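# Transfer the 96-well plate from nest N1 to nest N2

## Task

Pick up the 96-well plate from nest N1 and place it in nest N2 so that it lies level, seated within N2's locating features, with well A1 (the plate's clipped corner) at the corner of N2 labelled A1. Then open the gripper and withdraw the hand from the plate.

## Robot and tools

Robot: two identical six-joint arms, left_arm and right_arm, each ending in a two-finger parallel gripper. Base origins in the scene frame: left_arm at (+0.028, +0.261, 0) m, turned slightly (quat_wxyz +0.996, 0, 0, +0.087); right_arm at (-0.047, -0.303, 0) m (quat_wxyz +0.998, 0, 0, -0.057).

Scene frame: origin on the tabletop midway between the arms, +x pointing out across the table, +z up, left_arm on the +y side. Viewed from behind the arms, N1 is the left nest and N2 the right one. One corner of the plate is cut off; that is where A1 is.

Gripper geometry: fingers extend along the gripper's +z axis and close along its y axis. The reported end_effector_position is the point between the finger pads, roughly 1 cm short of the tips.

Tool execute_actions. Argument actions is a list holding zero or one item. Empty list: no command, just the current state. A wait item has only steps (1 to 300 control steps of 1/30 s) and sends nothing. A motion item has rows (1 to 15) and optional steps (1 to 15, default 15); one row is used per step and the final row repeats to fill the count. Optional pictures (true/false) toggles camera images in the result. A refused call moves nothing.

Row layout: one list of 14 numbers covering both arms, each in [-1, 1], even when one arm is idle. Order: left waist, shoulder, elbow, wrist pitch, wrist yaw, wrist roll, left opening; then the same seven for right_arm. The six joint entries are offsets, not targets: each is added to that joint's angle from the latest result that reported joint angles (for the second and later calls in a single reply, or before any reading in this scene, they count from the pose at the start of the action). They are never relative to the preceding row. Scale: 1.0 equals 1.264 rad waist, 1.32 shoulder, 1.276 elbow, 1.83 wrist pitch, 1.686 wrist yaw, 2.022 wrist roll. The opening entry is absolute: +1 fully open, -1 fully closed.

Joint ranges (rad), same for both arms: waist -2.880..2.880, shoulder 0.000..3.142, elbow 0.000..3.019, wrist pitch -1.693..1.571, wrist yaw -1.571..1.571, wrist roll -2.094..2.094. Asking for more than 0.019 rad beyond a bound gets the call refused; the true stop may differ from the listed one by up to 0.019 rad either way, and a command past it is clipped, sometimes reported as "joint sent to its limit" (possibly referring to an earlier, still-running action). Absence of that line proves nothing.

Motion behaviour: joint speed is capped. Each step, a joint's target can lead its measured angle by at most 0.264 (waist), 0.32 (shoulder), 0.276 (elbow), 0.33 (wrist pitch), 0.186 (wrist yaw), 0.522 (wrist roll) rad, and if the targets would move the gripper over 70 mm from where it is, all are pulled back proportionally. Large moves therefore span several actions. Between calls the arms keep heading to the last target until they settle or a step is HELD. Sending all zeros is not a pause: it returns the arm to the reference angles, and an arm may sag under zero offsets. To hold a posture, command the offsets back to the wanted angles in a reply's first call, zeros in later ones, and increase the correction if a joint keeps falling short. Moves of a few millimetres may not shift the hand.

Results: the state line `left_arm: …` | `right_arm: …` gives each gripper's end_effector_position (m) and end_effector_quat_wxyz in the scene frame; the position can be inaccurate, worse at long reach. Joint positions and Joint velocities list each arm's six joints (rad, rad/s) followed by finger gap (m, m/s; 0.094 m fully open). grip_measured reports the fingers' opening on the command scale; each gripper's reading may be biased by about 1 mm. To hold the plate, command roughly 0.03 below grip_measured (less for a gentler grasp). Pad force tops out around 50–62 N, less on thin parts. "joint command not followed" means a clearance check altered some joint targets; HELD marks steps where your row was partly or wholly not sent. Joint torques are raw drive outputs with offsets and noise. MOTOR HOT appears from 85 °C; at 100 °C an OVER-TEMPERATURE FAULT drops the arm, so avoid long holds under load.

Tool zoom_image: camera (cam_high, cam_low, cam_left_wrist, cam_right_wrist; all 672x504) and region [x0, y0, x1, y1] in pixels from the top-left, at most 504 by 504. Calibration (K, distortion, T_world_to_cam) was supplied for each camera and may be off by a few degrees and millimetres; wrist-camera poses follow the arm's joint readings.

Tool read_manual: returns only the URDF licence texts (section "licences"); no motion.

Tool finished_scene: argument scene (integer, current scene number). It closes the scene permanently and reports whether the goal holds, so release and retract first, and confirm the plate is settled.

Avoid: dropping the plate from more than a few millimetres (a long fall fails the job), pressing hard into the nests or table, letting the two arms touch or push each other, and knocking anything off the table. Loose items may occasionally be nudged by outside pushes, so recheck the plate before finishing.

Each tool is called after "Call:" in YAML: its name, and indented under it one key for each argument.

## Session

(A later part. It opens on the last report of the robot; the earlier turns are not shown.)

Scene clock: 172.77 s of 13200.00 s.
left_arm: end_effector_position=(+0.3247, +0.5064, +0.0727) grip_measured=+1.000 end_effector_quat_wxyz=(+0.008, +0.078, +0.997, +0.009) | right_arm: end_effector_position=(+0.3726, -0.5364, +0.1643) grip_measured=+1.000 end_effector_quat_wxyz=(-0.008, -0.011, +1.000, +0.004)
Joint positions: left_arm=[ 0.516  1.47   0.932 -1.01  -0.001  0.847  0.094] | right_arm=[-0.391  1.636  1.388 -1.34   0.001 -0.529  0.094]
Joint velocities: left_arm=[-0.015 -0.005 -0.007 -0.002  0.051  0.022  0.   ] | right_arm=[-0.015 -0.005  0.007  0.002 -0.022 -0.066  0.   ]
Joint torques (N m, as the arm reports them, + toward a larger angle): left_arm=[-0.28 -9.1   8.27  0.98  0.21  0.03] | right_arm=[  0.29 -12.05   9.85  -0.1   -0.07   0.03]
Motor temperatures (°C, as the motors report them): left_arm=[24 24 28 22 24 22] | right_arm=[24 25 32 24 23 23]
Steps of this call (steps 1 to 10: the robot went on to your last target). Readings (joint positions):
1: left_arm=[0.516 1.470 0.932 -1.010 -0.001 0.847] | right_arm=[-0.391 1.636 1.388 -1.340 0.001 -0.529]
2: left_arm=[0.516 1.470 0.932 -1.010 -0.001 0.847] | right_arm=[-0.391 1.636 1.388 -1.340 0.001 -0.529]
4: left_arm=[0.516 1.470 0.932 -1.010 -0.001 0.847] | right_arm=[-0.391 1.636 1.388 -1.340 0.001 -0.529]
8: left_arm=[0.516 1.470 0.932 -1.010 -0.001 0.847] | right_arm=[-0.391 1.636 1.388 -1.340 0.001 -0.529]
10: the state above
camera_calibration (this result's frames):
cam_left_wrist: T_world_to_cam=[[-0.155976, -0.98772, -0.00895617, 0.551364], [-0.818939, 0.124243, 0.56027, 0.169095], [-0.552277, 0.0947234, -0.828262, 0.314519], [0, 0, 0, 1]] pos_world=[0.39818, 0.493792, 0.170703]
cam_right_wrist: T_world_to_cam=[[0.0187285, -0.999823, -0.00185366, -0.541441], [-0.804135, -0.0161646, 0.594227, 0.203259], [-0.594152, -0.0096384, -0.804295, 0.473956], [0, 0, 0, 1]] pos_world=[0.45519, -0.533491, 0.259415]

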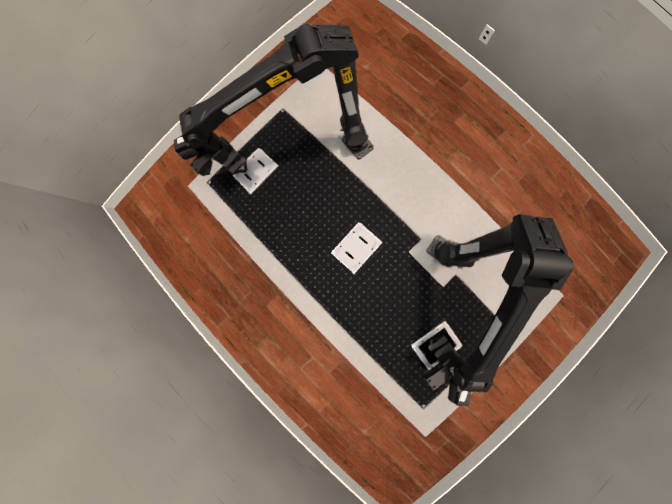

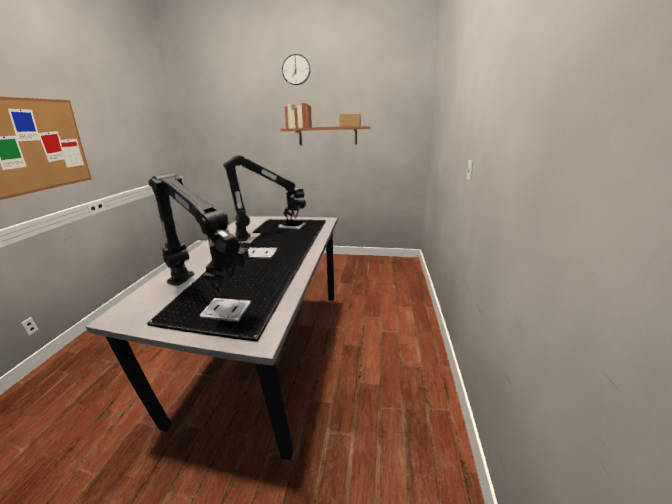

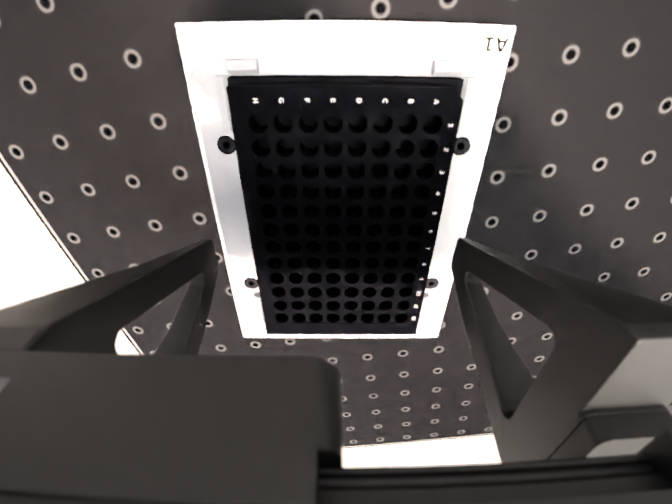

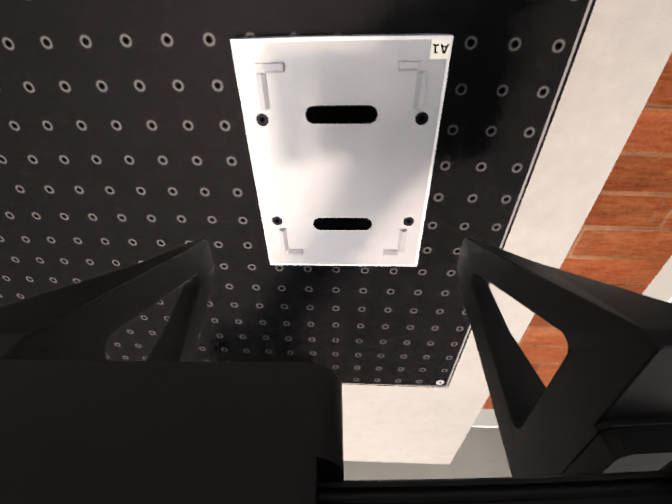

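Call:
execute_actions:
  actions:
    - {"rows": [[0.006,0.011,-0.0045,0.0093,0,0,1,0,0,0.0157,0,0,0,1],[0.0063,0.013,-0.0056,0.0095,0,0,1,0,0,0.0157,0,0,0,1],[0.0067,0.0152,-0.0068,0.0097,0,0,1,0,0,0.0157,0,0,0,1],[0.0071,0.0175,-0.008,0.0099,0,0,1,0,0,0.0157,0,0,0,1],[0.0075,0.0198,-0.0092,0.0101,0,0,1,0,0,0.0157,0,0,0,1],[0.0079,0.0222,-0.0105,0.0104,0,0,1,0,0,0.0157,0,0,0,1]], "steps": 15}

Scene clock: 176.97 s of 13200.00 s.
left_arm: end_effector_position=(+0.3206, +0.5045, +0.0637) grip_measured=+1.000 end_effector_quat_wxyz=(-0.000, +0.077, +0.997, +0.001) | right_arm: end_effector_position=(+0.3726, -0.5364, +0.1643) grip_measured=+1.000 end_effector_quat_wxyz=(-0.008, -0.011, +1.000, +0.004)
Joint positions: left_arm=[ 0.519  1.487  0.923 -1.007 -0.001  0.847  0.094] | right_arm=[-0.391  1.636  1.388 -1.34   0.001 -0.529  0.094]
Joint velocities: left_arm=[-0.015 -0.015 -0.007  0.002 -0.051  0.007  0.   ] | right_arm=[-0.005  0.005  0.007 -0.032  0.022  0.007  0.   ]
Joint torques (N m, as the arm reports them, + toward a larger angle): left_arm=[-0.22 -9.48  8.21  0.93  0.21  0.04] | right_arm=[  0.33 -12.04   9.84  -0.07  -0.07   0.03]
Motor temperatures (°C, as the motors report them): left_arm=[24 24 28 22 24 22] | right_arm=[24 26 32 24 23 23]
Steps of this call (steps 1 to 15: the robot went on to your last target; steps 16 to 90: nothing new was sent; then 0.70 s passed at rest; steps 91 to 105: all 15 steps of this action). Readings (joint positions):
91: left_arm=[0.516 1.470 0.932 -1.010 -0.001 0.847] | right_arm=[-0.391 1.636 1.388 -1.340 0.001 -0.529]
92: left_arm=[0.516 1.470 0.932 -1.010 -0.001 0.847] | right_arm=[-0.391 1.636 1.388 -1.340 0.001 -0.529]
94: left_arm=[0.517 1.471 0.932 -1.010 -0.001 0.847] | right_arm=[-0.391 1.636 1.388 -1.340 0.001 -0.529]
98: left_arm=[0.518 1.480 0.928 -1.007 -0.001 0.847] | right_arm=[-0.391 1.636 1.388 -1.340 0.001 -0.529]
105: the state above
camera_calibration (this result's frames):
cam_left_wrist: T_world_to_cam=[[-0.152968, -0.988197, 0.00818924, 0.546957], [-0.809339, 0.130028, 0.572768, 0.164241], [-0.567072, 0.0809873, -0.819677, 0.31605], [0, 0, 0, 1]] pos_world=[0.395817, 0.493549, 0.160508]
cam_right_wrist: T_world_to_cam=[[0.0187285, -0.999823, -0.00185366, -0.541441], [-0.804135, -0.0161646, 0.594227, 0.203259], [-0.594152, -0.0096384, -0.804295, 0.473956], [0, 0, 0, 1]] pos_world=[0.45519, -0.533491, 0.259415]

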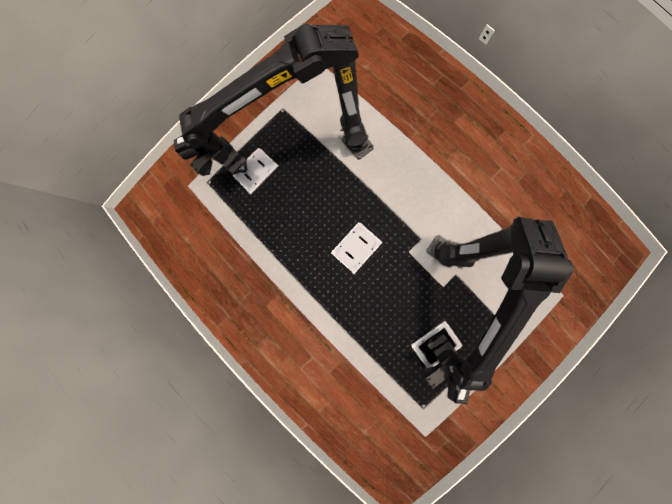

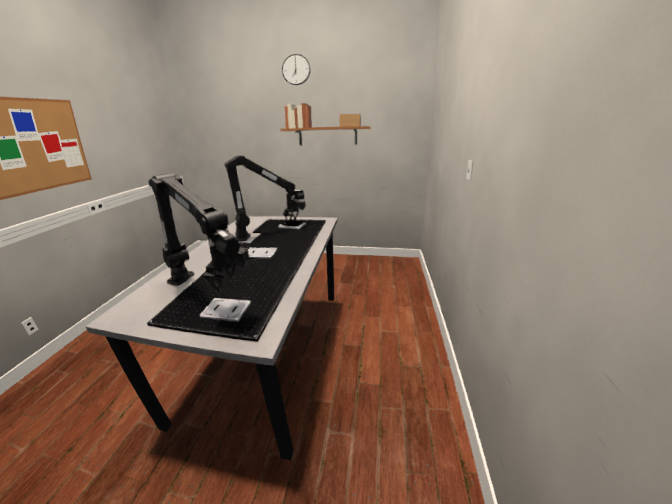

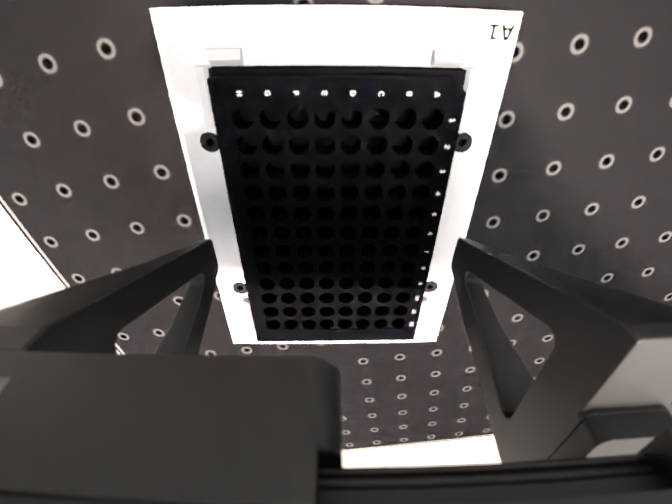

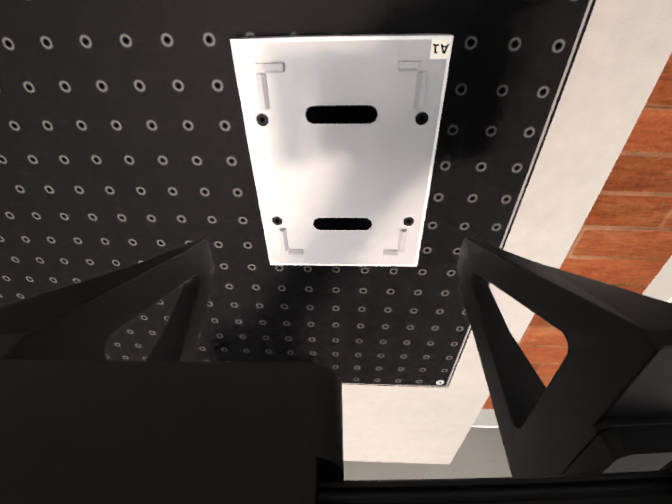

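Call:
zoom_image:
  camera: "cam_left_wrist"
  region: [170, 40, 510, 200]

Call:
zoom_image:
  camera: "cam_left_wrist"
  region: [190, 210, 330, 350]

Call:
zoom_image:
  camera: "cam_left_wrist"
  region: [340, 210, 480, 350]

Region (170, 40, 510, 200) of cam_left_wrist's 672x504 image, scaled by 1.482, with more detail than that image has; it fills the top 237 rows of this view, and the rest is white.

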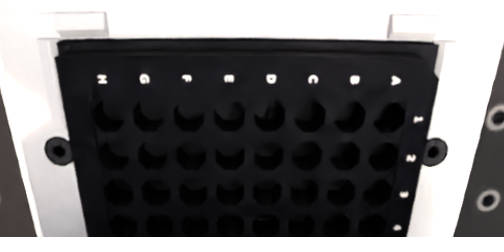

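Region (190, 210, 330, 350) of cam_left_wrist's 672x504 image, scaled by 3.600, with more detail than that image has.

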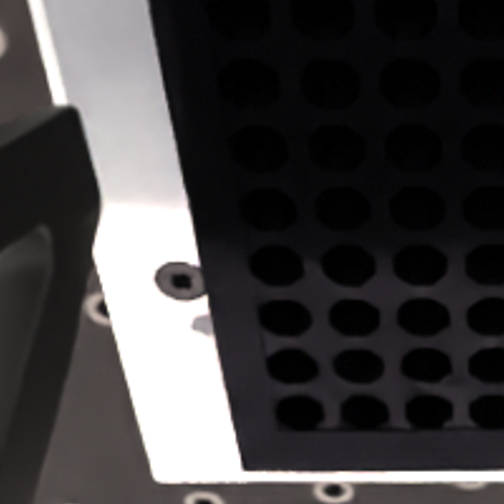

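Region (340, 210, 480, 350) of cam_left_wrist's 672x504 image, scaled by 3.600, with more detail than that image has.

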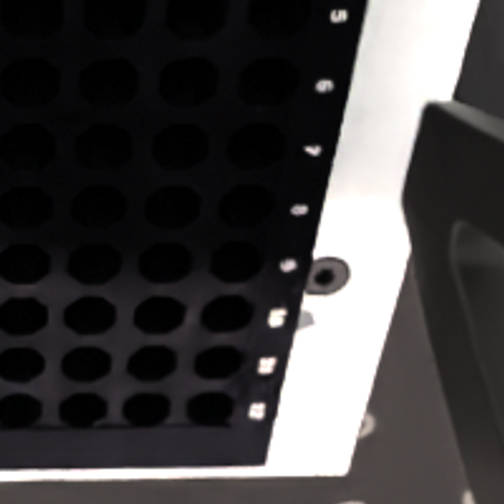

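Call:
execute_actions:
  actions:
    - {"rows": [[0.003,0.0113,-0.0051,0.0111,0,0,1,0,0,0.0157,0,0,0,1],[0.003,0.0132,-0.0066,0.0135,0,0,1,0,0,0.0157,0,0,0,1],[0.003,0.015,-0.0082,0.0159,0,0,1,0,0,0.0157,0,0,0,1],[0.003,0.0169,-0.0097,0.0183,0,0,1,0,0,0.0157,0,0,0,1],[0.003,0.0187,-0.0113,0.0208,0,0,1,0,0,0.0157,0,0,0,1],[0.003,0.0205,-0.0128,0.0232,0,0,1,0,0,0.0157,0,0,0,1],[0.003,0.0224,-0.0144,0.0256,0,0,1,0,0,0.0157,0,0,0,1],[0.003,0.0242,-0.0159,0.028,0,0,1,0,0,0.0157,0,0,0,1],[0.003,0.0261,-0.0175,0.0304,0,0,1,0,0,0.0157,0,0,0,1],[0.003,0.0279,-0.019,0.0328,0,0,1,0,0,0.0157,0,0,0,1]], "steps": 15}
  pictures: false

Call:
execute_actions:
  actions:
    - {"steps": 6}

Scene clock: 189.90 s of 13200.00 s.
left_arm: end_effector_position=(+0.3202, +0.5042, +0.0482) grip_measured=+1.000 end_effector_quat_wxyz=(-0.001, +0.077, +0.997, -0.000) | right_arm: end_effector_position=(+0.3726, -0.5364, +0.1643) grip_measured=+1.000 end_effector_quat_wxyz=(-0.008, -0.011, +1.000, +0.004)
Joint positions: left_arm=[ 0.519  1.512  0.903 -0.964 -0.001  0.847  0.094] | right_arm=[-0.391  1.636  1.388 -1.34   0.001 -0.529  0.094]
Joint velocities: left_arm=[-0.005  0.005 -0.002  0.007 -0.022 -0.022  0.   ] | right_arm=[ 0.005 -0.005 -0.007  0.002 -0.022  0.022  0.   ]
Joint torques (N m, as the arm reports them, + toward a larger angle): left_arm=[-0.61 -9.96  7.96  0.9   0.21  0.04] | right_arm=[  0.3  -12.04   9.86  -0.07  -0.07   0.03]
Motor temperatures (°C, as the motors report them): left_arm=[24 24 28 22 24 22] | right_arm=[24 26 32 24 23 23]
Steps of this call (steps 1 to 15: the robot went on to your last target; steps 16 to 90: nothing new was sent; then 9.43 s passed at rest; steps 91 to 105: all 15 steps of this action). Readings (joint positions):
91: left_arm=[0.519 1.487 0.923 -1.006 -0.001 0.847] | right_arm=[-0.391 1.636 1.388 -1.340 0.001 -0.529]
92: left_arm=[0.519 1.487 0.923 -1.004 -0.001 0.847] | right_arm=[-0.391 1.636 1.388 -1.340 0.001 -0.529]
94: left_arm=[0.519 1.488 0.922 -0.996 -0.001 0.847] | right_arm=[-0.391 1.636 1.388 -1.340 0.001 -0.529]
98: left_arm=[0.519 1.495 0.914 -0.979 -0.001 0.847] | right_arm=[-0.391 1.636 1.388 -1.340 0.001 -0.529]
105: the state above

Scene clock: 190.10 s of 13200.00 s.
left_arm: end_effector_position=(+0.3204, +0.5044, +0.0482) grip_measured=+1.000 end_effector_quat_wxyz=(-0.001, +0.077, +0.997, +0.000) | right_arm: end_effector_position=(+0.3726, -0.5364, +0.1643) grip_measured=+1.000 end_effector_quat_wxyz=(-0.008, -0.011, +1.000, +0.004)
Joint positions: left_arm=[ 0.519  1.512  0.903 -0.962 -0.001  0.847  0.094] | right_arm=[-0.391  1.636  1.388 -1.34   0.001 -0.529  0.094]
Joint velocities: left_arm=[-0.015 -0.005 -0.002  0.007 -0.022 -0.022  0.   ] | right_arm=[-0.005  0.005 -0.017  0.017 -0.022 -0.125  0.   ]
Joint torques (N m, as the arm reports them, + toward a larger angle): left_arm=[-0.59 -9.67  7.95  0.92  0.21  0.04] | right_arm=[  0.33 -12.02   9.85  -0.06  -0.07   0.03]
Motor temperatures (°C, as the motors report them): left_arm=[24 24 28 22 24 22] | right_arm=[24 26 32 24 23 23]
Steps of this call (steps 1 to 6: the robot went on to your last target). Readings (joint positions):
1: left_arm=[0.519 1.512 0.903 -0.964 -0.001 0.847] | right_arm=[-0.391 1.636 1.388 -1.340 0.001 -0.529]
2: left_arm=[0.519 1.512 0.903 -0.963 -0.001 0.847] | right_arm=[-0.391 1.636 1.388 -1.340 0.001 -0.529]
4: left_arm=[0.519 1.512 0.903 -0.962 -0.001 0.847] | right_arm=[-0.391 1.636 1.388 -1.340 0.001 -0.529]
6: the state above
camera_calibration (this result's frames):
cam_left_wrist: T_world_to_cam=[[-0.152961, -0.988191, 0.00904647, 0.546856], [-0.808835, 0.130447, 0.573385, 0.172568], [-0.567794, 0.0803882, -0.819236, 0.303789], [0, 0, 0, 1]] pos_world=[0.395716, 0.493466, 0.14498]
cam_right_wrist: T_world_to_cam=[[0.0187285, -0.999823, -0.00185366, -0.541441], [-0.804135, -0.0161646, 0.594227, 0.203259], [-0.594152, -0.0096384, -0.804295, 0.473956], [0, 0, 0, 1]] pos_world=[0.45519, -0.533491, 0.259415]

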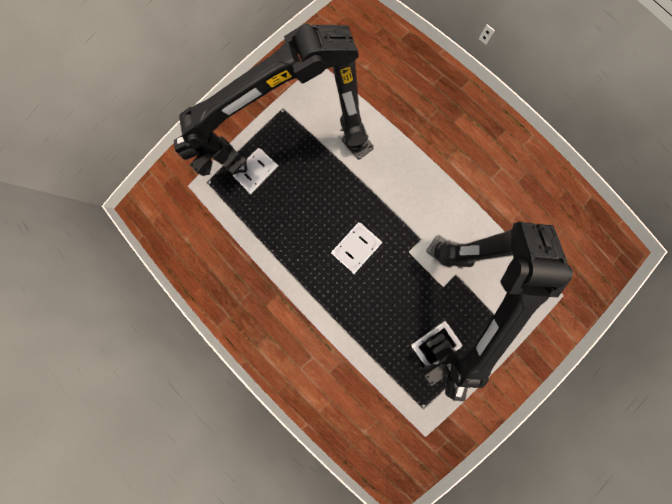

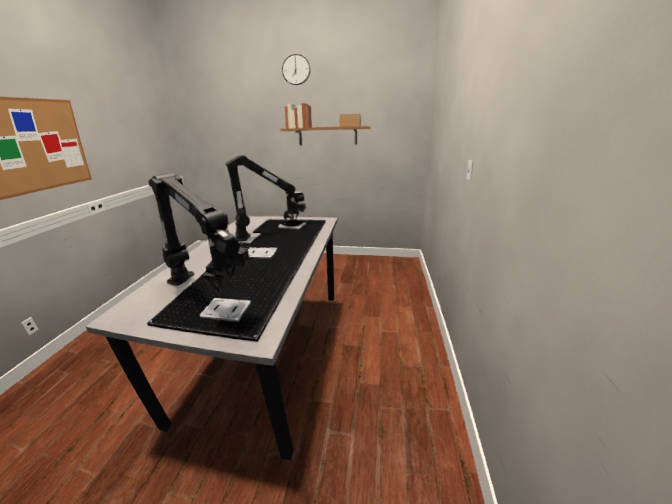

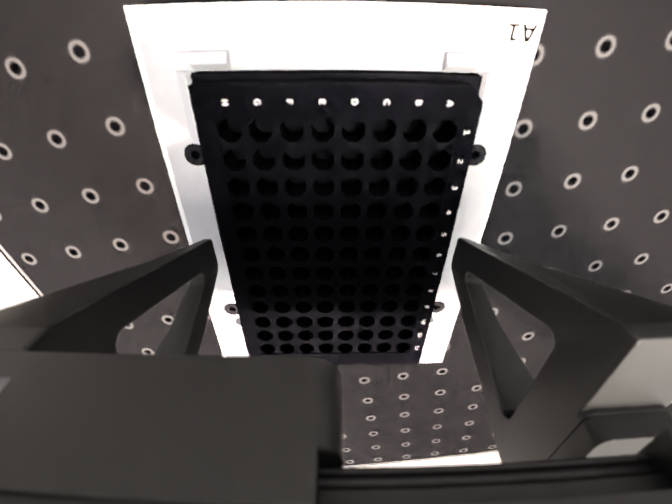

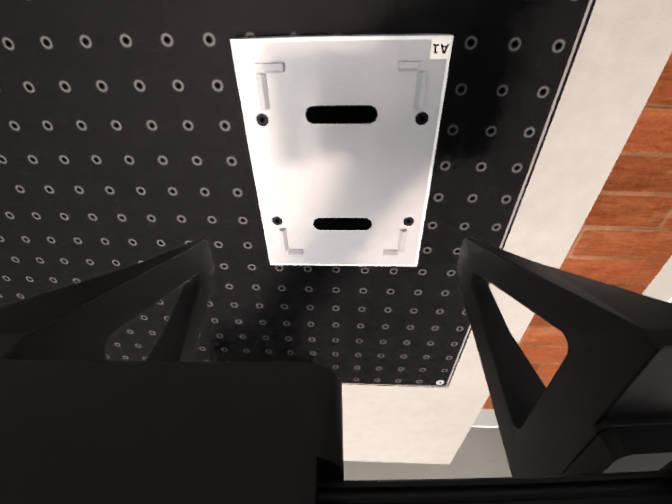

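Call:
zoom_image:
  camera: "cam_left_wrist"
  region: [170, 50, 340, 180]

Call:
zoom_image:
  camera: "cam_left_wrist"
  region: [335, 50, 505, 180]

Call:
zoom_image:
  camera: "cam_left_wrist"
  region: [180, 210, 300, 330]

Call:
zoom_image:
  camera: "cam_left_wrist"
  region: [370, 210, 490, 330]

Call:
zoom_image:
  camera: "cam_low"
  region: [270, 200, 320, 240]

Region (170, 50, 340, 180) of cam_left_wrist's 672x504 image, scaled by 2.965, with more detail than that image has; it fills the top 385 rows of this view, and the rest is white.

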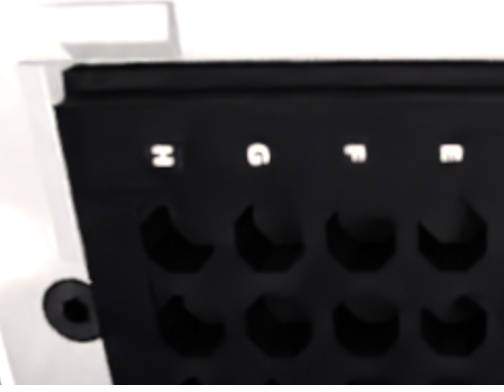

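Region (335, 50, 505, 180) of cam_left_wrist's 672x504 image, scaled by 2.965, with more detail than that image has; it fills the top 385 rows of this view, and the rest is white.

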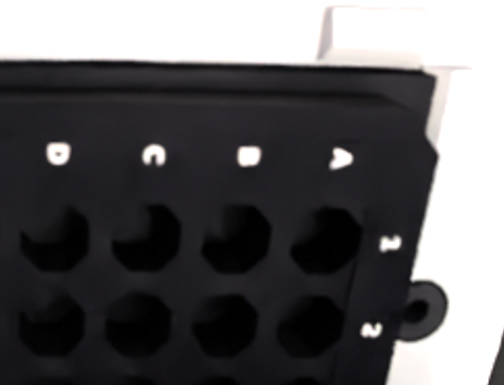

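Region (180, 210, 300, 330) of cam_left_wrist's 672x504 image, scaled by 4.200, with more detail than that image has.

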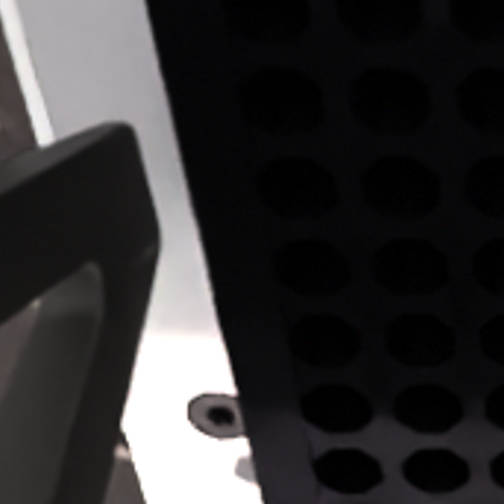

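Region (370, 210, 490, 330) of cam_left_wrist's 672x504 image, scaled by 4.200, with more detail than that image has.

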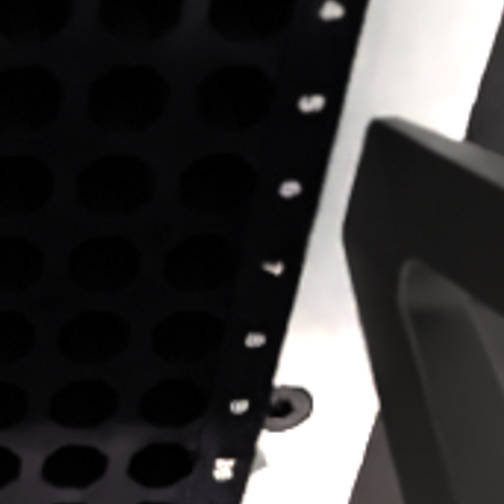

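Region (270, 200, 320, 240) of cam_low's 672x504 image, scaled by 10.080, with more detail than that image has; it fills the top 403 rows of this view, and the rest is white.

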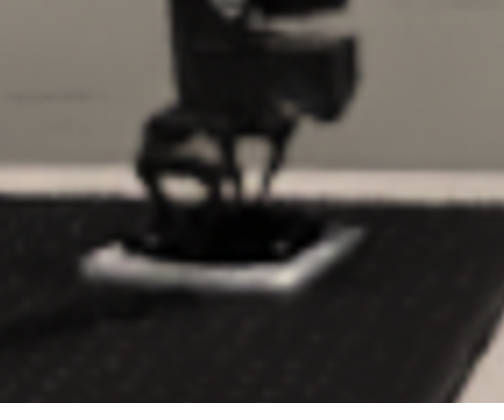

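Call:
execute_actions:
  actions:
    - {"rows": [[0,0,0.006,0,0,0,0.96,0,0,0.0157,0,0,0,1],[0,0,0.006,0,0,0,0.92,0,0,0.0157,0,0,0,1],[0,0,0.006,0,0,0,0.88,0,0,0.0157,0,0,0,1],[0,0,0.006,0,0,0,0.85,0,0,0.0157,0,0,0,1],[0,0,0.006,0,0,0,0.83,0,0,0.0157,0,0,0,1],[0,0,0.006,0,0,0,0.815,0,0,0.0157,0,0,0,1],[0,0,0.006,0,0,0,0.80,0,0,0.0157,0,0,0,1],[0,0,0.006,0,0,0,0.79,0,0,0.0157,0,0,0,1],[0,0,0.006,0,0,0,0.78,0,0,0.0157,0,0,0,1]], "steps": 12}
  pictures: false

Scene clock: 203.53 s of 13200.00 s.
left_arm: end_effector_position=(+0.3204, +0.5044, +0.0482) grip_measured=+0.782 end_effector_quat_wxyz=(-0.001, +0.077, +0.997, +0.000) | right_arm: end_effector_position=(+0.3726, -0.5364, +0.1643) grip_measured=+1.000 end_effector_quat_wxyz=(-0.008, -0.011, +1.000, +0.004)
Joint positions: left_arm=[ 0.519  1.512  0.903 -0.962 -0.001  0.847  0.084] | right_arm=[-0.391  1.636  1.388 -1.34   0.001 -0.529  0.094]
Joint velocities: left_arm=[ 0.005 -0.005 -0.017  0.002  0.051  0.051 -0.001] | right_arm=[-0.005 -0.015 -0.017 -0.017  0.022  0.007  0.   ]
Joint torques (N m, as the arm reports them, + toward a larger angle): left_arm=[ -0.96 -10.78   8.97   0.3    0.21   0.04] | right_arm=[  0.23 -12.04   9.85  -0.08  -0.08   0.03]
Motor temperatures (°C, as the motors report them): left_arm=[24 24 28 22 24 22] | right_arm=[24 26 31 24 23 23]
Steps of this call (steps 1 to 15: the robot went on to your last target; steps 16 to 90: nothing new was sent; then 10.03 s passed at rest; steps 91 to 102: all 12 steps of this action). Readings (joint positions):
91: left_arm=[0.519 1.512 0.903 -0.962 -0.001 0.847] | right_arm=[-0.391 1.636 1.388 -1.340 0.001 -0.529]
92: left_arm=[0.519 1.512 0.903 -0.962 -0.001 0.847] | right_arm=[-0.391 1.636 1.388 -1.340 0.001 -0.529]
94: left_arm=[0.519 1.512 0.903 -0.962 -0.001 0.847] | right_arm=[-0.391 1.636 1.388 -1.340 0.001 -0.529]
98: left_arm=[0.519 1.512 0.903 -0.962 -0.001 0.847] | right_arm=[-0.391 1.636 1.388 -1.340 0.001 -0.529]
102: the state above

Call:
execute_actions:
  actions:
    - {"rows": [[0,0,0.006,0,0,0,0.772,0,0,0.0157,0,0,0,1],[0,0,0.006,0,0,0,0.764,0,0,0.0157,0,0,0,1],[0,0,0.006,0,0,0,0.756,0,0,0.0157,0,0,0,1],[0,0,0.006,0,0,0,0.748,0,0,0.0157,0,0,0,1],[0,0,0.006,0,0,0,0.74,0,0,0.0157,0,0,0,1],[0,0,0.006,0,0,0,0.732,0,0,0.0157,0,0,0,1],[0,0,0.006,0,0,0,0.724,0,0,0.0157,0,0,0,1],[0,0,0.006,0,0,0,0.716,0,0,0.0157,0,0,0,1],[0,0,0.006,0,0,0,0.71,0,0,0.0157,0,0,0,1]], "steps": 13}

Scene clock: 206.20 s of 13200.00 s.
left_arm: end_effector_position=(+0.3204, +0.5044, +0.0482) grip_measured=+0.721 end_effector_quat_wxyz=(-0.001, +0.077, +0.997, +0.000) | right_arm: end_effector_position=(+0.3726, -0.5364, +0.1643) grip_measured=+1.000 end_effector_quat_wxyz=(-0.008, -0.011, +1.000, +0.004)
Joint positions: left_arm=[ 0.519  1.512  0.903 -0.962 -0.001  0.847  0.081] | right_arm=[-0.391  1.636  1.388 -1.34   0.001 -0.529  0.094]
Joint velocities: left_arm=[-0.005 -0.015  0.007 -0.007 -0.007 -0.095 -0.002] | right_arm=[ 0.005  0.015  0.012  0.012  0.007 -0.037  0.   ]
Joint torques (N m, as the arm reports them, + toward a larger angle): left_arm=[ -0.98 -10.7    8.96   0.29   0.21   0.04] | right_arm=[  0.25 -12.05   9.85  -0.08  -0.07   0.02]
Motor temperatures (°C, as the motors report them): left_arm=[24 24 28 22 24 22] | right_arm=[24 26 32 24 23 23]
Steps of this call (steps 1 to 15: the robot went on to your last target; steps 16 to 67: nothing new was sent; steps 68 to 80: all 13 steps of this action). Readings (joint positions):
68: left_arm=[0.519 1.512 0.903 -0.962 -0.001 0.847] | right_arm=[-0.391 1.636 1.388 -1.340 0.001 -0.529]
69: left_arm=[0.519 1.512 0.903 -0.962 -0.001 0.847] | right_arm=[-0.391 1.636 1.388 -1.340 0.001 -0.529]
71: left_arm=[0.519 1.512 0.903 -0.962 -0.001 0.847] | right_arm=[-0.391 1.636 1.388 -1.340 0.001 -0.529]
75: left_arm=[0.519 1.512 0.903 -0.962 -0.001 0.847] | right_arm=[-0.391 1.636 1.388 -1.340 0.001 -0.529]
80: the state above
camera_calibration (this result's frames):
cam_left_wrist: T_world_to_cam=[[-0.152961, -0.988191, 0.00904647, 0.546856], [-0.808835, 0.130447, 0.573385, 0.172568], [-0.567794, 0.0803882, -0.819236, 0.303789], [0, 0, 0, 1]] pos_world=[0.395716, 0.493466, 0.14498]
cam_right_wrist: T_world_to_cam=[[0.0187285, -0.999823, -0.00185366, -0.541441], [-0.804135, -0.0161646, 0.594227, 0.203259], [-0.594152, -0.0096384, -0.804295, 0.473956], [0, 0, 0, 1]] pos_world=[0.45519, -0.533491, 0.259415]

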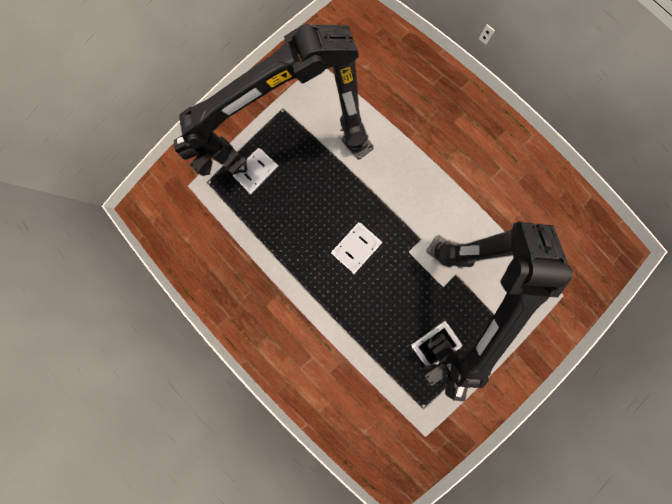

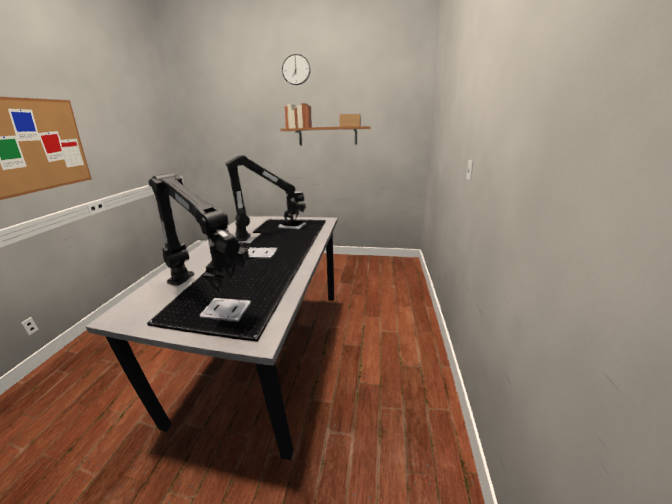

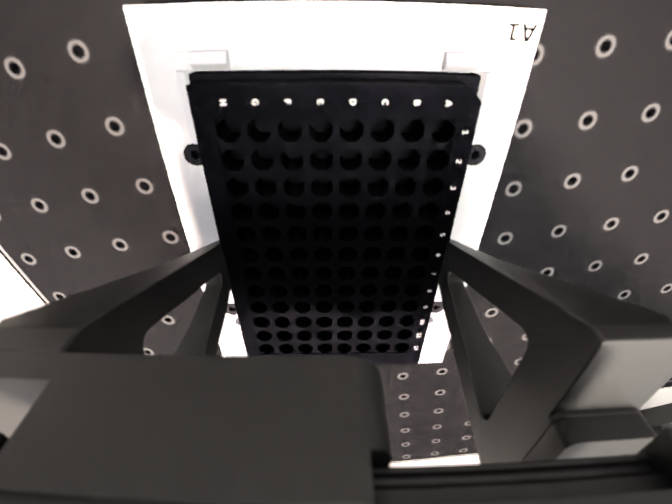

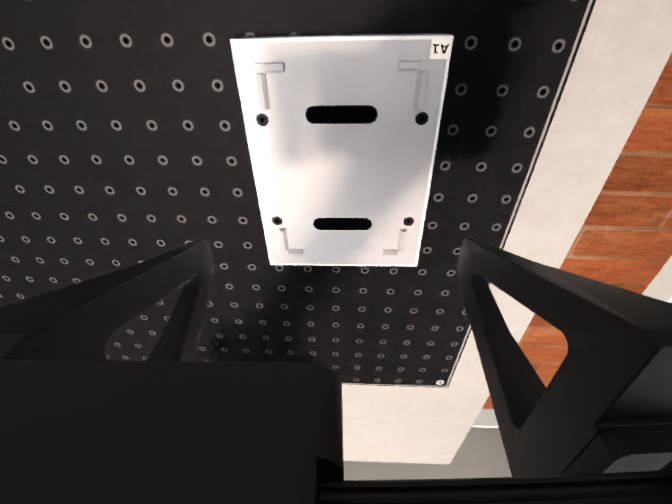

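Call:
execute_actions:
  actions:
    - {"rows": [[0,0,0.006,0,0,0,0.704,0,0,0.0157,0,0,0,1],[0,0,0.006,0,0,0,0.698,0,0,0.0157,0,0,0,1],[0,0,0.006,0,0,0,0.692,0,0,0.0157,0,0,0,1],[0,0,0.006,0,0,0,0.686,0,0,0.0157,0,0,0,1]], "steps": 8}
  pictures: false

Scene clock: 216.77 s of 13200.00 s.
left_arm: end_effector_position=(+0.3204, +0.5044, +0.0482) grip_measured=+0.703 end_effector_quat_wxyz=(-0.001, +0.077, +0.997, +0.000) | right_arm: end_effector_position=(+0.3726, -0.5364, +0.1643) grip_measured=+1.000 end_effector_quat_wxyz=(-0.008, -0.011, +1.000, +0.004)
Joint positions: left_arm=[ 0.519  1.512  0.903 -0.962 -0.001  0.847  0.08 ] | right_arm=[-0.391  1.636  1.388 -1.34   0.001 -0.529  0.094]
Joint velocities: left_arm=[-0.015 -0.015 -0.007 -0.007 -0.022  0.037  0.   ] | right_arm=[ 0.015  0.005 -0.007 -0.007 -0.051  0.007  0.   ]
Joint torques (N m, as the arm reports them, + toward a larger angle): left_arm=[ -0.95 -10.73   8.96   0.3    0.21   0.04] | right_arm=[  0.3  -12.01   9.86  -0.05  -0.07   0.03]
Motor temperatures (°C, as the motors report them): left_arm=[24 24 28 22 24 22] | right_arm=[24 26 32 24 23 23]
Steps of this call (steps 1 to 15: the robot went on to your last target; steps 16 to 90: nothing new was sent; then 7.30 s passed at rest; steps 91 to 98: all 8 steps of this action). Readings (joint positions):
91: left_arm=[0.519 1.512 0.903 -0.962 -0.001 0.847] | right_arm=[-0.391 1.636 1.388 -1.340 0.001 -0.529]
92: left_arm=[0.519 1.512 0.903 -0.962 -0.001 0.847] | right_arm=[-0.391 1.636 1.388 -1.340 0.001 -0.529]
94: left_arm=[0.519 1.512 0.903 -0.962 -0.001 0.847] | right_arm=[-0.391 1.636 1.388 -1.340 0.001 -0.529]
98: the state above

Call:
execute_actions:
  actions:
    - {"rows": [[0,0,0.006,0,0,0,0.68,0,0,0.0157,0,0,0,1],[0,0,0.006,0,0,0,0.674,0,0,0.0157,0,0,0,1],[0,0,0.006,0,0,0,0.668,0,0,0.0157,0,0,0,1],[0,0,0.006,0,0,0,0.662,0,0,0.0157,0,0,0,1]], "steps": 10}

Scene clock: 219.43 s of 13200.00 s.
left_arm: end_effector_position=(+0.3204, +0.5044, +0.0482) grip_measured=+0.694 end_effector_quat_wxyz=(-0.001, +0.077, +0.997, +0.000) | right_arm: end_effector_position=(+0.3726, -0.5364, +0.1643) grip_measured=+1.000 end_effector_quat_wxyz=(-0.008, -0.011, +1.000, +0.004)
Joint positions: left_arm=[ 0.519  1.512  0.903 -0.962 -0.001  0.847  0.08 ] | right_arm=[-0.391  1.636  1.388 -1.34   0.001 -0.529  0.094]
Joint velocities: left_arm=[-0.015 -0.005  0.002  0.012  0.11   0.022 -0.001] | right_arm=[-0.015 -0.015 -0.002 -0.007  0.007 -0.022  0.   ]
Joint torques (N m, as the arm reports them, + toward a larger angle): left_arm=[ -0.95 -10.74   8.95   0.29   0.21   0.04] | right_arm=[  0.28 -12.08   9.85  -0.08  -0.07   0.02]
Motor temperatures (°C, as the motors report them): left_arm=[24 24 28 22 24 22] | right_arm=[24 26 32 24 23 23]
Steps of this call (steps 1 to 15: the robot went on to your last target; steps 16 to 70: nothing new was sent; steps 71 to 80: all 10 steps of this action). Readings (joint positions):
71: left_arm=[0.519 1.512 0.903 -0.962 -0.001 0.847] | right_arm=[-0.391 1.636 1.388 -1.340 0.001 -0.529]
72: left_arm=[0.519 1.512 0.903 -0.962 -0.001 0.847] | right_arm=[-0.391 1.636 1.388 -1.340 0.001 -0.529]
74: left_arm=[0.519 1.512 0.903 -0.962 -0.001 0.847] | right_arm=[-0.391 1.636 1.388 -1.340 0.001 -0.529]
78: left_arm=[0.519 1.512 0.903 -0.962 -0.001 0.847] | right_arm=[-0.391 1.636 1.388 -1.340 0.001 -0.529]
80: the state above
camera_calibration (this result's frames):
cam_left_wrist: T_world_to_cam=[[-0.152961, -0.988191, 0.00904647, 0.546856], [-0.808835, 0.130447, 0.573385, 0.172568], [-0.567794, 0.0803882, -0.819236, 0.303789], [0, 0, 0, 1]] pos_world=[0.395716, 0.493466, 0.14498]
cam_right_wrist: T_world_to_cam=[[0.0187285, -0.999823, -0.00185366, -0.541441], [-0.804135, -0.0161646, 0.594227, 0.203259], [-0.594152, -0.0096384, -0.804295, 0.473956], [0, 0, 0, 1]] pos_world=[0.45519, -0.533491, 0.259415]

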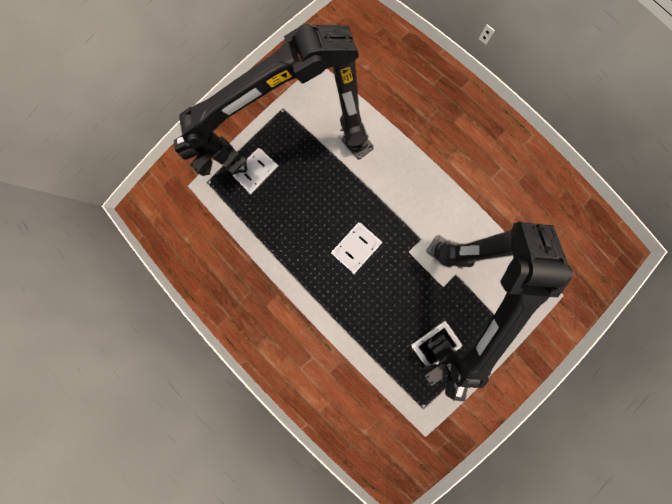

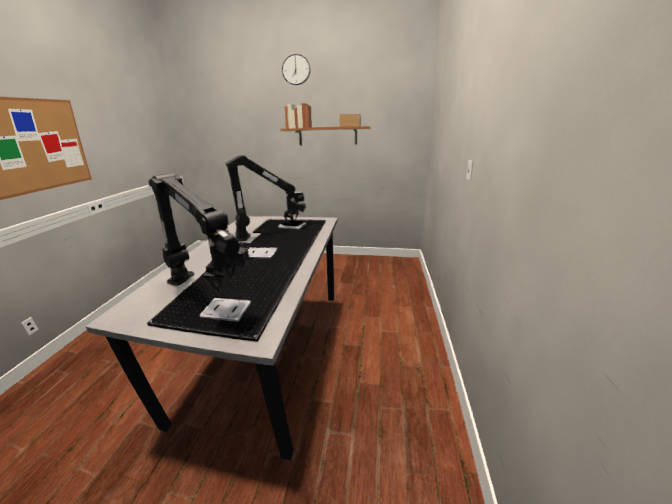

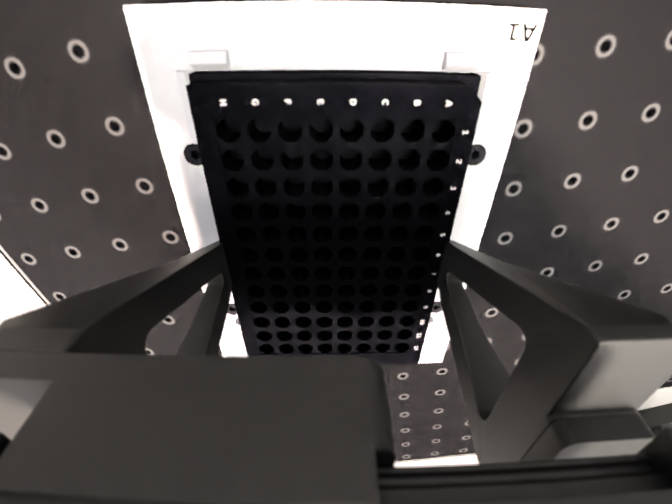

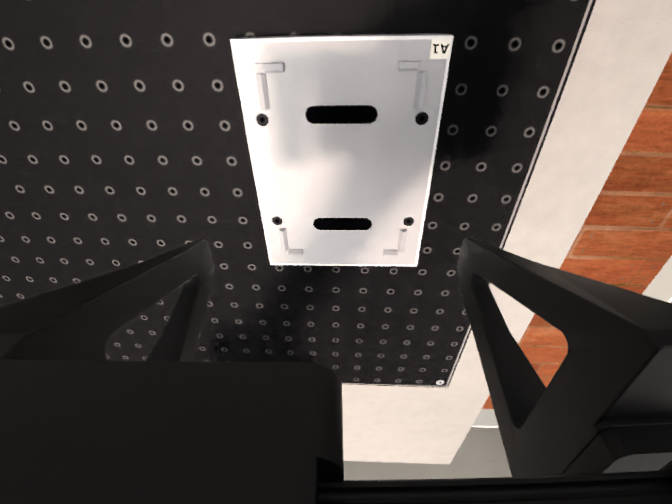

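Call:
zoom_image:
  camera: "cam_left_wrist"
  region: [120, 0, 290, 170]

Call:
zoom_image:
  camera: "cam_left_wrist"
  region: [385, 0, 555, 170]

Region (120, 0, 290, 170) of cam_left_wrist's 672x504 image, scaled by 2.965, with more detail than that image has.

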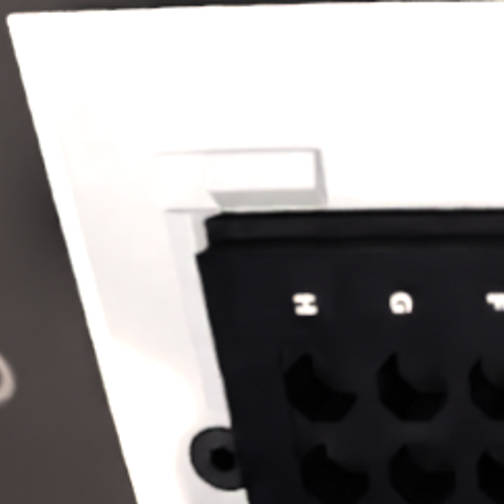

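Region (385, 0, 555, 170) of cam_left_wrist's 672x504 image, scaled by 2.965, with more detail than that image has.

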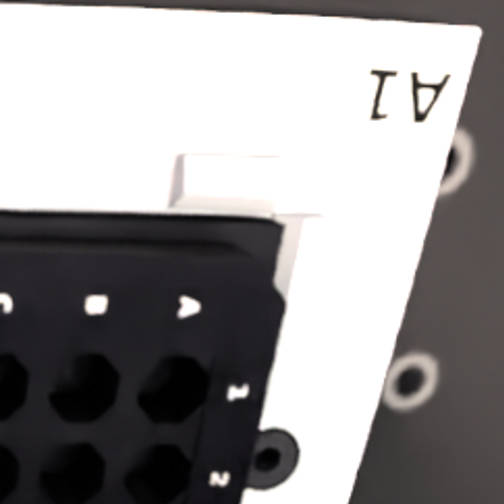

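Call:
execute_actions:
  actions:
    - {"rows": [[0,-0.004,0.008,0,0,0,0.662,0,0,0.0157,0,0,0,1],[0,-0.007,0.01,0,0,0,0.662,0,0,0.0157,0,0,0,1],[0,-0.009,0.0118,0,0,0,0.662,0,0,0.0157,0,0,0,1],[0,-0.011,0.0118,0,0,0,0.662,0,0,0.0157,0,0,0,1],[0,-0.013,0.0118,-0.002,0,0,0.662,0,0,0.0157,0,0,0,1],[0,-0.015,0.0118,-0.004,0,0,0.662,0,0,0.0157,0,0,0,1],[0,-0.017,0.0118,-0.006,0,0,0.662,0,0,0.0157,0,0,0,1],[0,-0.019,0.0118,-0.007,0,0,0.662,0,0,0.0157,0,0,0,1],[0,-0.021,0.0118,-0.008,0,0,0.662,0,0,0.0157,0,0,0,1],[0,-0.023,0.0118,-0.009,0,0,0.662,0,0,0.0157,0,0,0,1],[0,-0.025,0.0118,-0.01,0,0,0.662,0,0,0.0157,0,0,0,1]], "steps": 15}
  pictures: false

Call:
execute_actions:
  actions:
    - {"steps": 6}

Scene clock: 243.77 s of 13200.00 s.
left_arm: end_effector_position=(+0.3217, +0.5054, +0.0592) grip_measured=+0.694 end_effector_quat_wxyz=(+0.009, +0.077, +0.997, +0.010) | right_arm: end_effector_position=(+0.3726, -0.5364, +0.1643) grip_measured=+1.000 end_effector_quat_wxyz=(-0.008, -0.011, +1.000, +0.004)
Joint positions: left_arm=[ 0.519  1.481  0.903 -0.966 -0.001  0.847  0.08 ] | right_arm=[-0.391  1.636  1.388 -1.34   0.001 -0.529  0.094]
Joint velocities: left_arm=[-0.005 -0.044 -0.012 -0.017  0.022  0.081 -0.001] | right_arm=[ 0.005  0.015 -0.022  0.012 -0.022 -0.007  0.   ]
Joint torques (N m, as the arm reports them, + toward a larger angle): left_arm=[ -0.96 -10.66   9.83  -0.2    0.21   0.04] | right_arm=[  0.36 -12.04   9.84  -0.06  -0.07   0.03]
Motor temperatures (°C, as the motors report them): left_arm=[24 24 29 22 24 22] | right_arm=[24 26 32 24 23 23]
Steps of this call (steps 1 to 15: the robot went on to your last target; steps 16 to 90: nothing new was sent; then 20.83 s passed at rest; steps 91 to 105: all 15 steps of this action). Readings (joint positions):
91: left_arm=[0.519 1.512 0.903 -0.962 -0.001 0.847] | right_arm=[-0.391 1.636 1.388 -1.340 0.001 -0.529]
92: left_arm=[0.519 1.512 0.903 -0.962 -0.001 0.847] | right_arm=[-0.391 1.636 1.388 -1.340 0.001 -0.529]
94: left_arm=[0.519 1.510 0.903 -0.962 -0.001 0.847] | right_arm=[-0.391 1.636 1.388 -1.340 0.001 -0.529]
98: left_arm=[0.519 1.501 0.903 -0.962 -0.001 0.847] | right_arm=[-0.391 1.636 1.388 -1.340 0.001 -0.529]
105: the state above

Scene clock: 243.97 s of 13200.00 s.
left_arm: end_effector_position=(+0.3217, +0.5054, +0.0593) grip_measured=+0.694 end_effector_quat_wxyz=(+0.009, +0.077, +0.997, +0.010) | right_arm: end_effector_position=(+0.3726, -0.5364, +0.1643) grip_measured=+1.000 end_effector_quat_wxyz=(-0.008, -0.011, +1.000, +0.004)
Joint positions: left_arm=[ 0.519  1.481  0.903 -0.966 -0.001  0.847  0.08 ] | right_arm=[-0.391  1.636  1.388 -1.34   0.001 -0.529  0.094]
Joint velocities: left_arm=[-0.005  0.005  0.002  0.007 -0.007  0.051 -0.001] | right_arm=[-0.005 -0.015 -0.022  0.007  0.081 -0.022  0.   ]
Joint torques (N m, as the arm reports them, + toward a larger angle): left_arm=[ -0.96 -10.18   9.74  -0.24   0.21   0.04] | right_arm=[  0.3  -12.14   9.84  -0.06  -0.08   0.03]
Motor temperatures (°C, as the motors report them): left_arm=[24 24 29 22 24 22] | right_arm=[24 26 32 24 23 23]
Steps of this call (steps 1 to 6: the robot went on to your last target). Readings (joint positions):
1: left_arm=[0.519 1.481 0.903 -0.966 -0.001 0.847] | right_arm=[-0.391 1.636 1.388 -1.340 0.001 -0.529]
2: left_arm=[0.519 1.481 0.903 -0.966 -0.001 0.847] | right_arm=[-0.391 1.636 1.388 -1.340 0.001 -0.529]
4: left_arm=[0.519 1.481 0.903 -0.966 -0.001 0.847] | right_arm=[-0.391 1.636 1.388 -1.340 0.001 -0.529]
6: the state above
camera_calibration (this result's frames):
cam_left_wrist: T_world_to_cam=[[-0.152931, -0.988166, -0.0118135, 0.549186], [-0.820956, 0.12038, 0.558158, 0.176971], [-0.550131, 0.095058, -0.829651, 0.301026], [0, 0, 0, 1]] pos_world=[0.394876, 0.492769, 0.157457]
cam_right_wrist: T_world_to_cam=[[0.0187285, -0.999823, -0.00185366, -0.541441], [-0.804135, -0.0161646, 0.594227, 0.203259], [-0.594152, -0.0096384, -0.804295, 0.473956], [0, 0, 0, 1]] pos_world=[0.45519, -0.533491, 0.259415]

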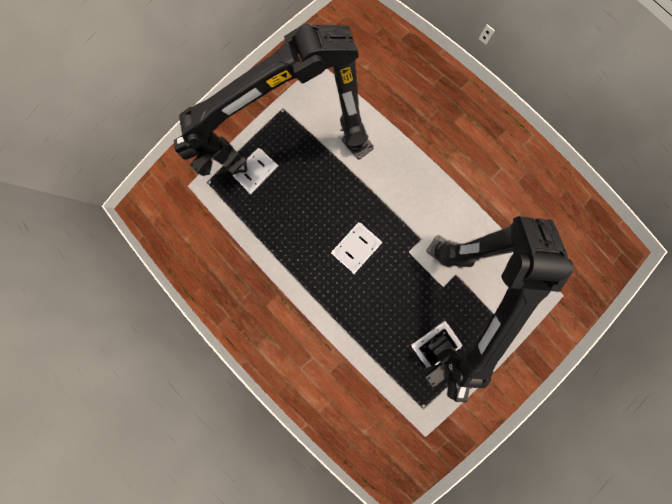

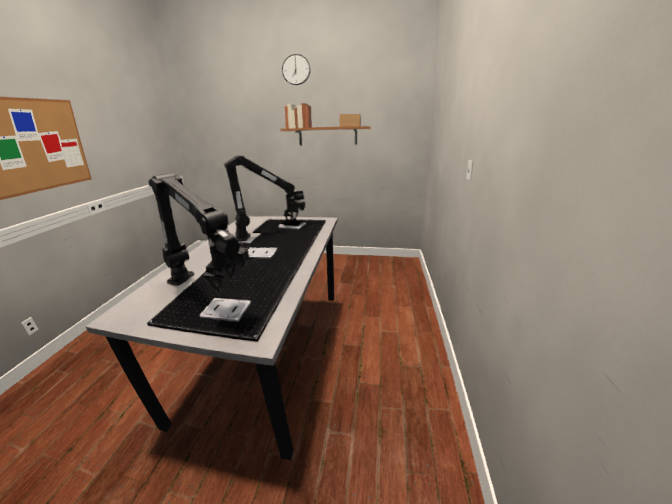

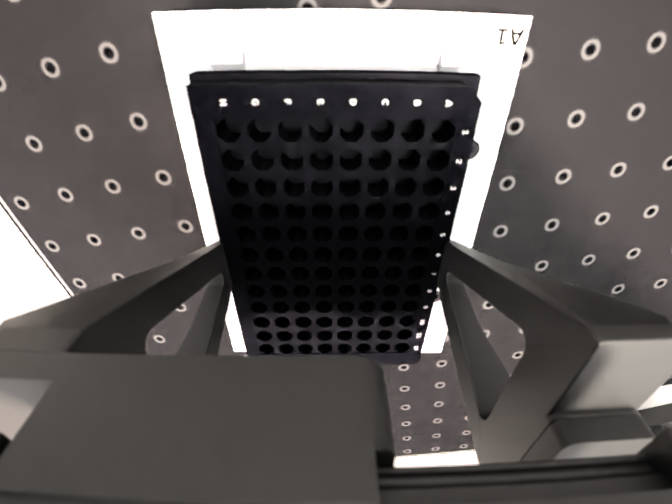

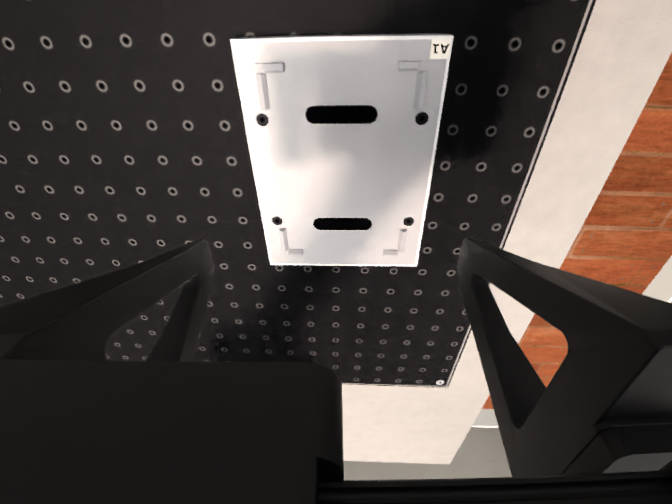

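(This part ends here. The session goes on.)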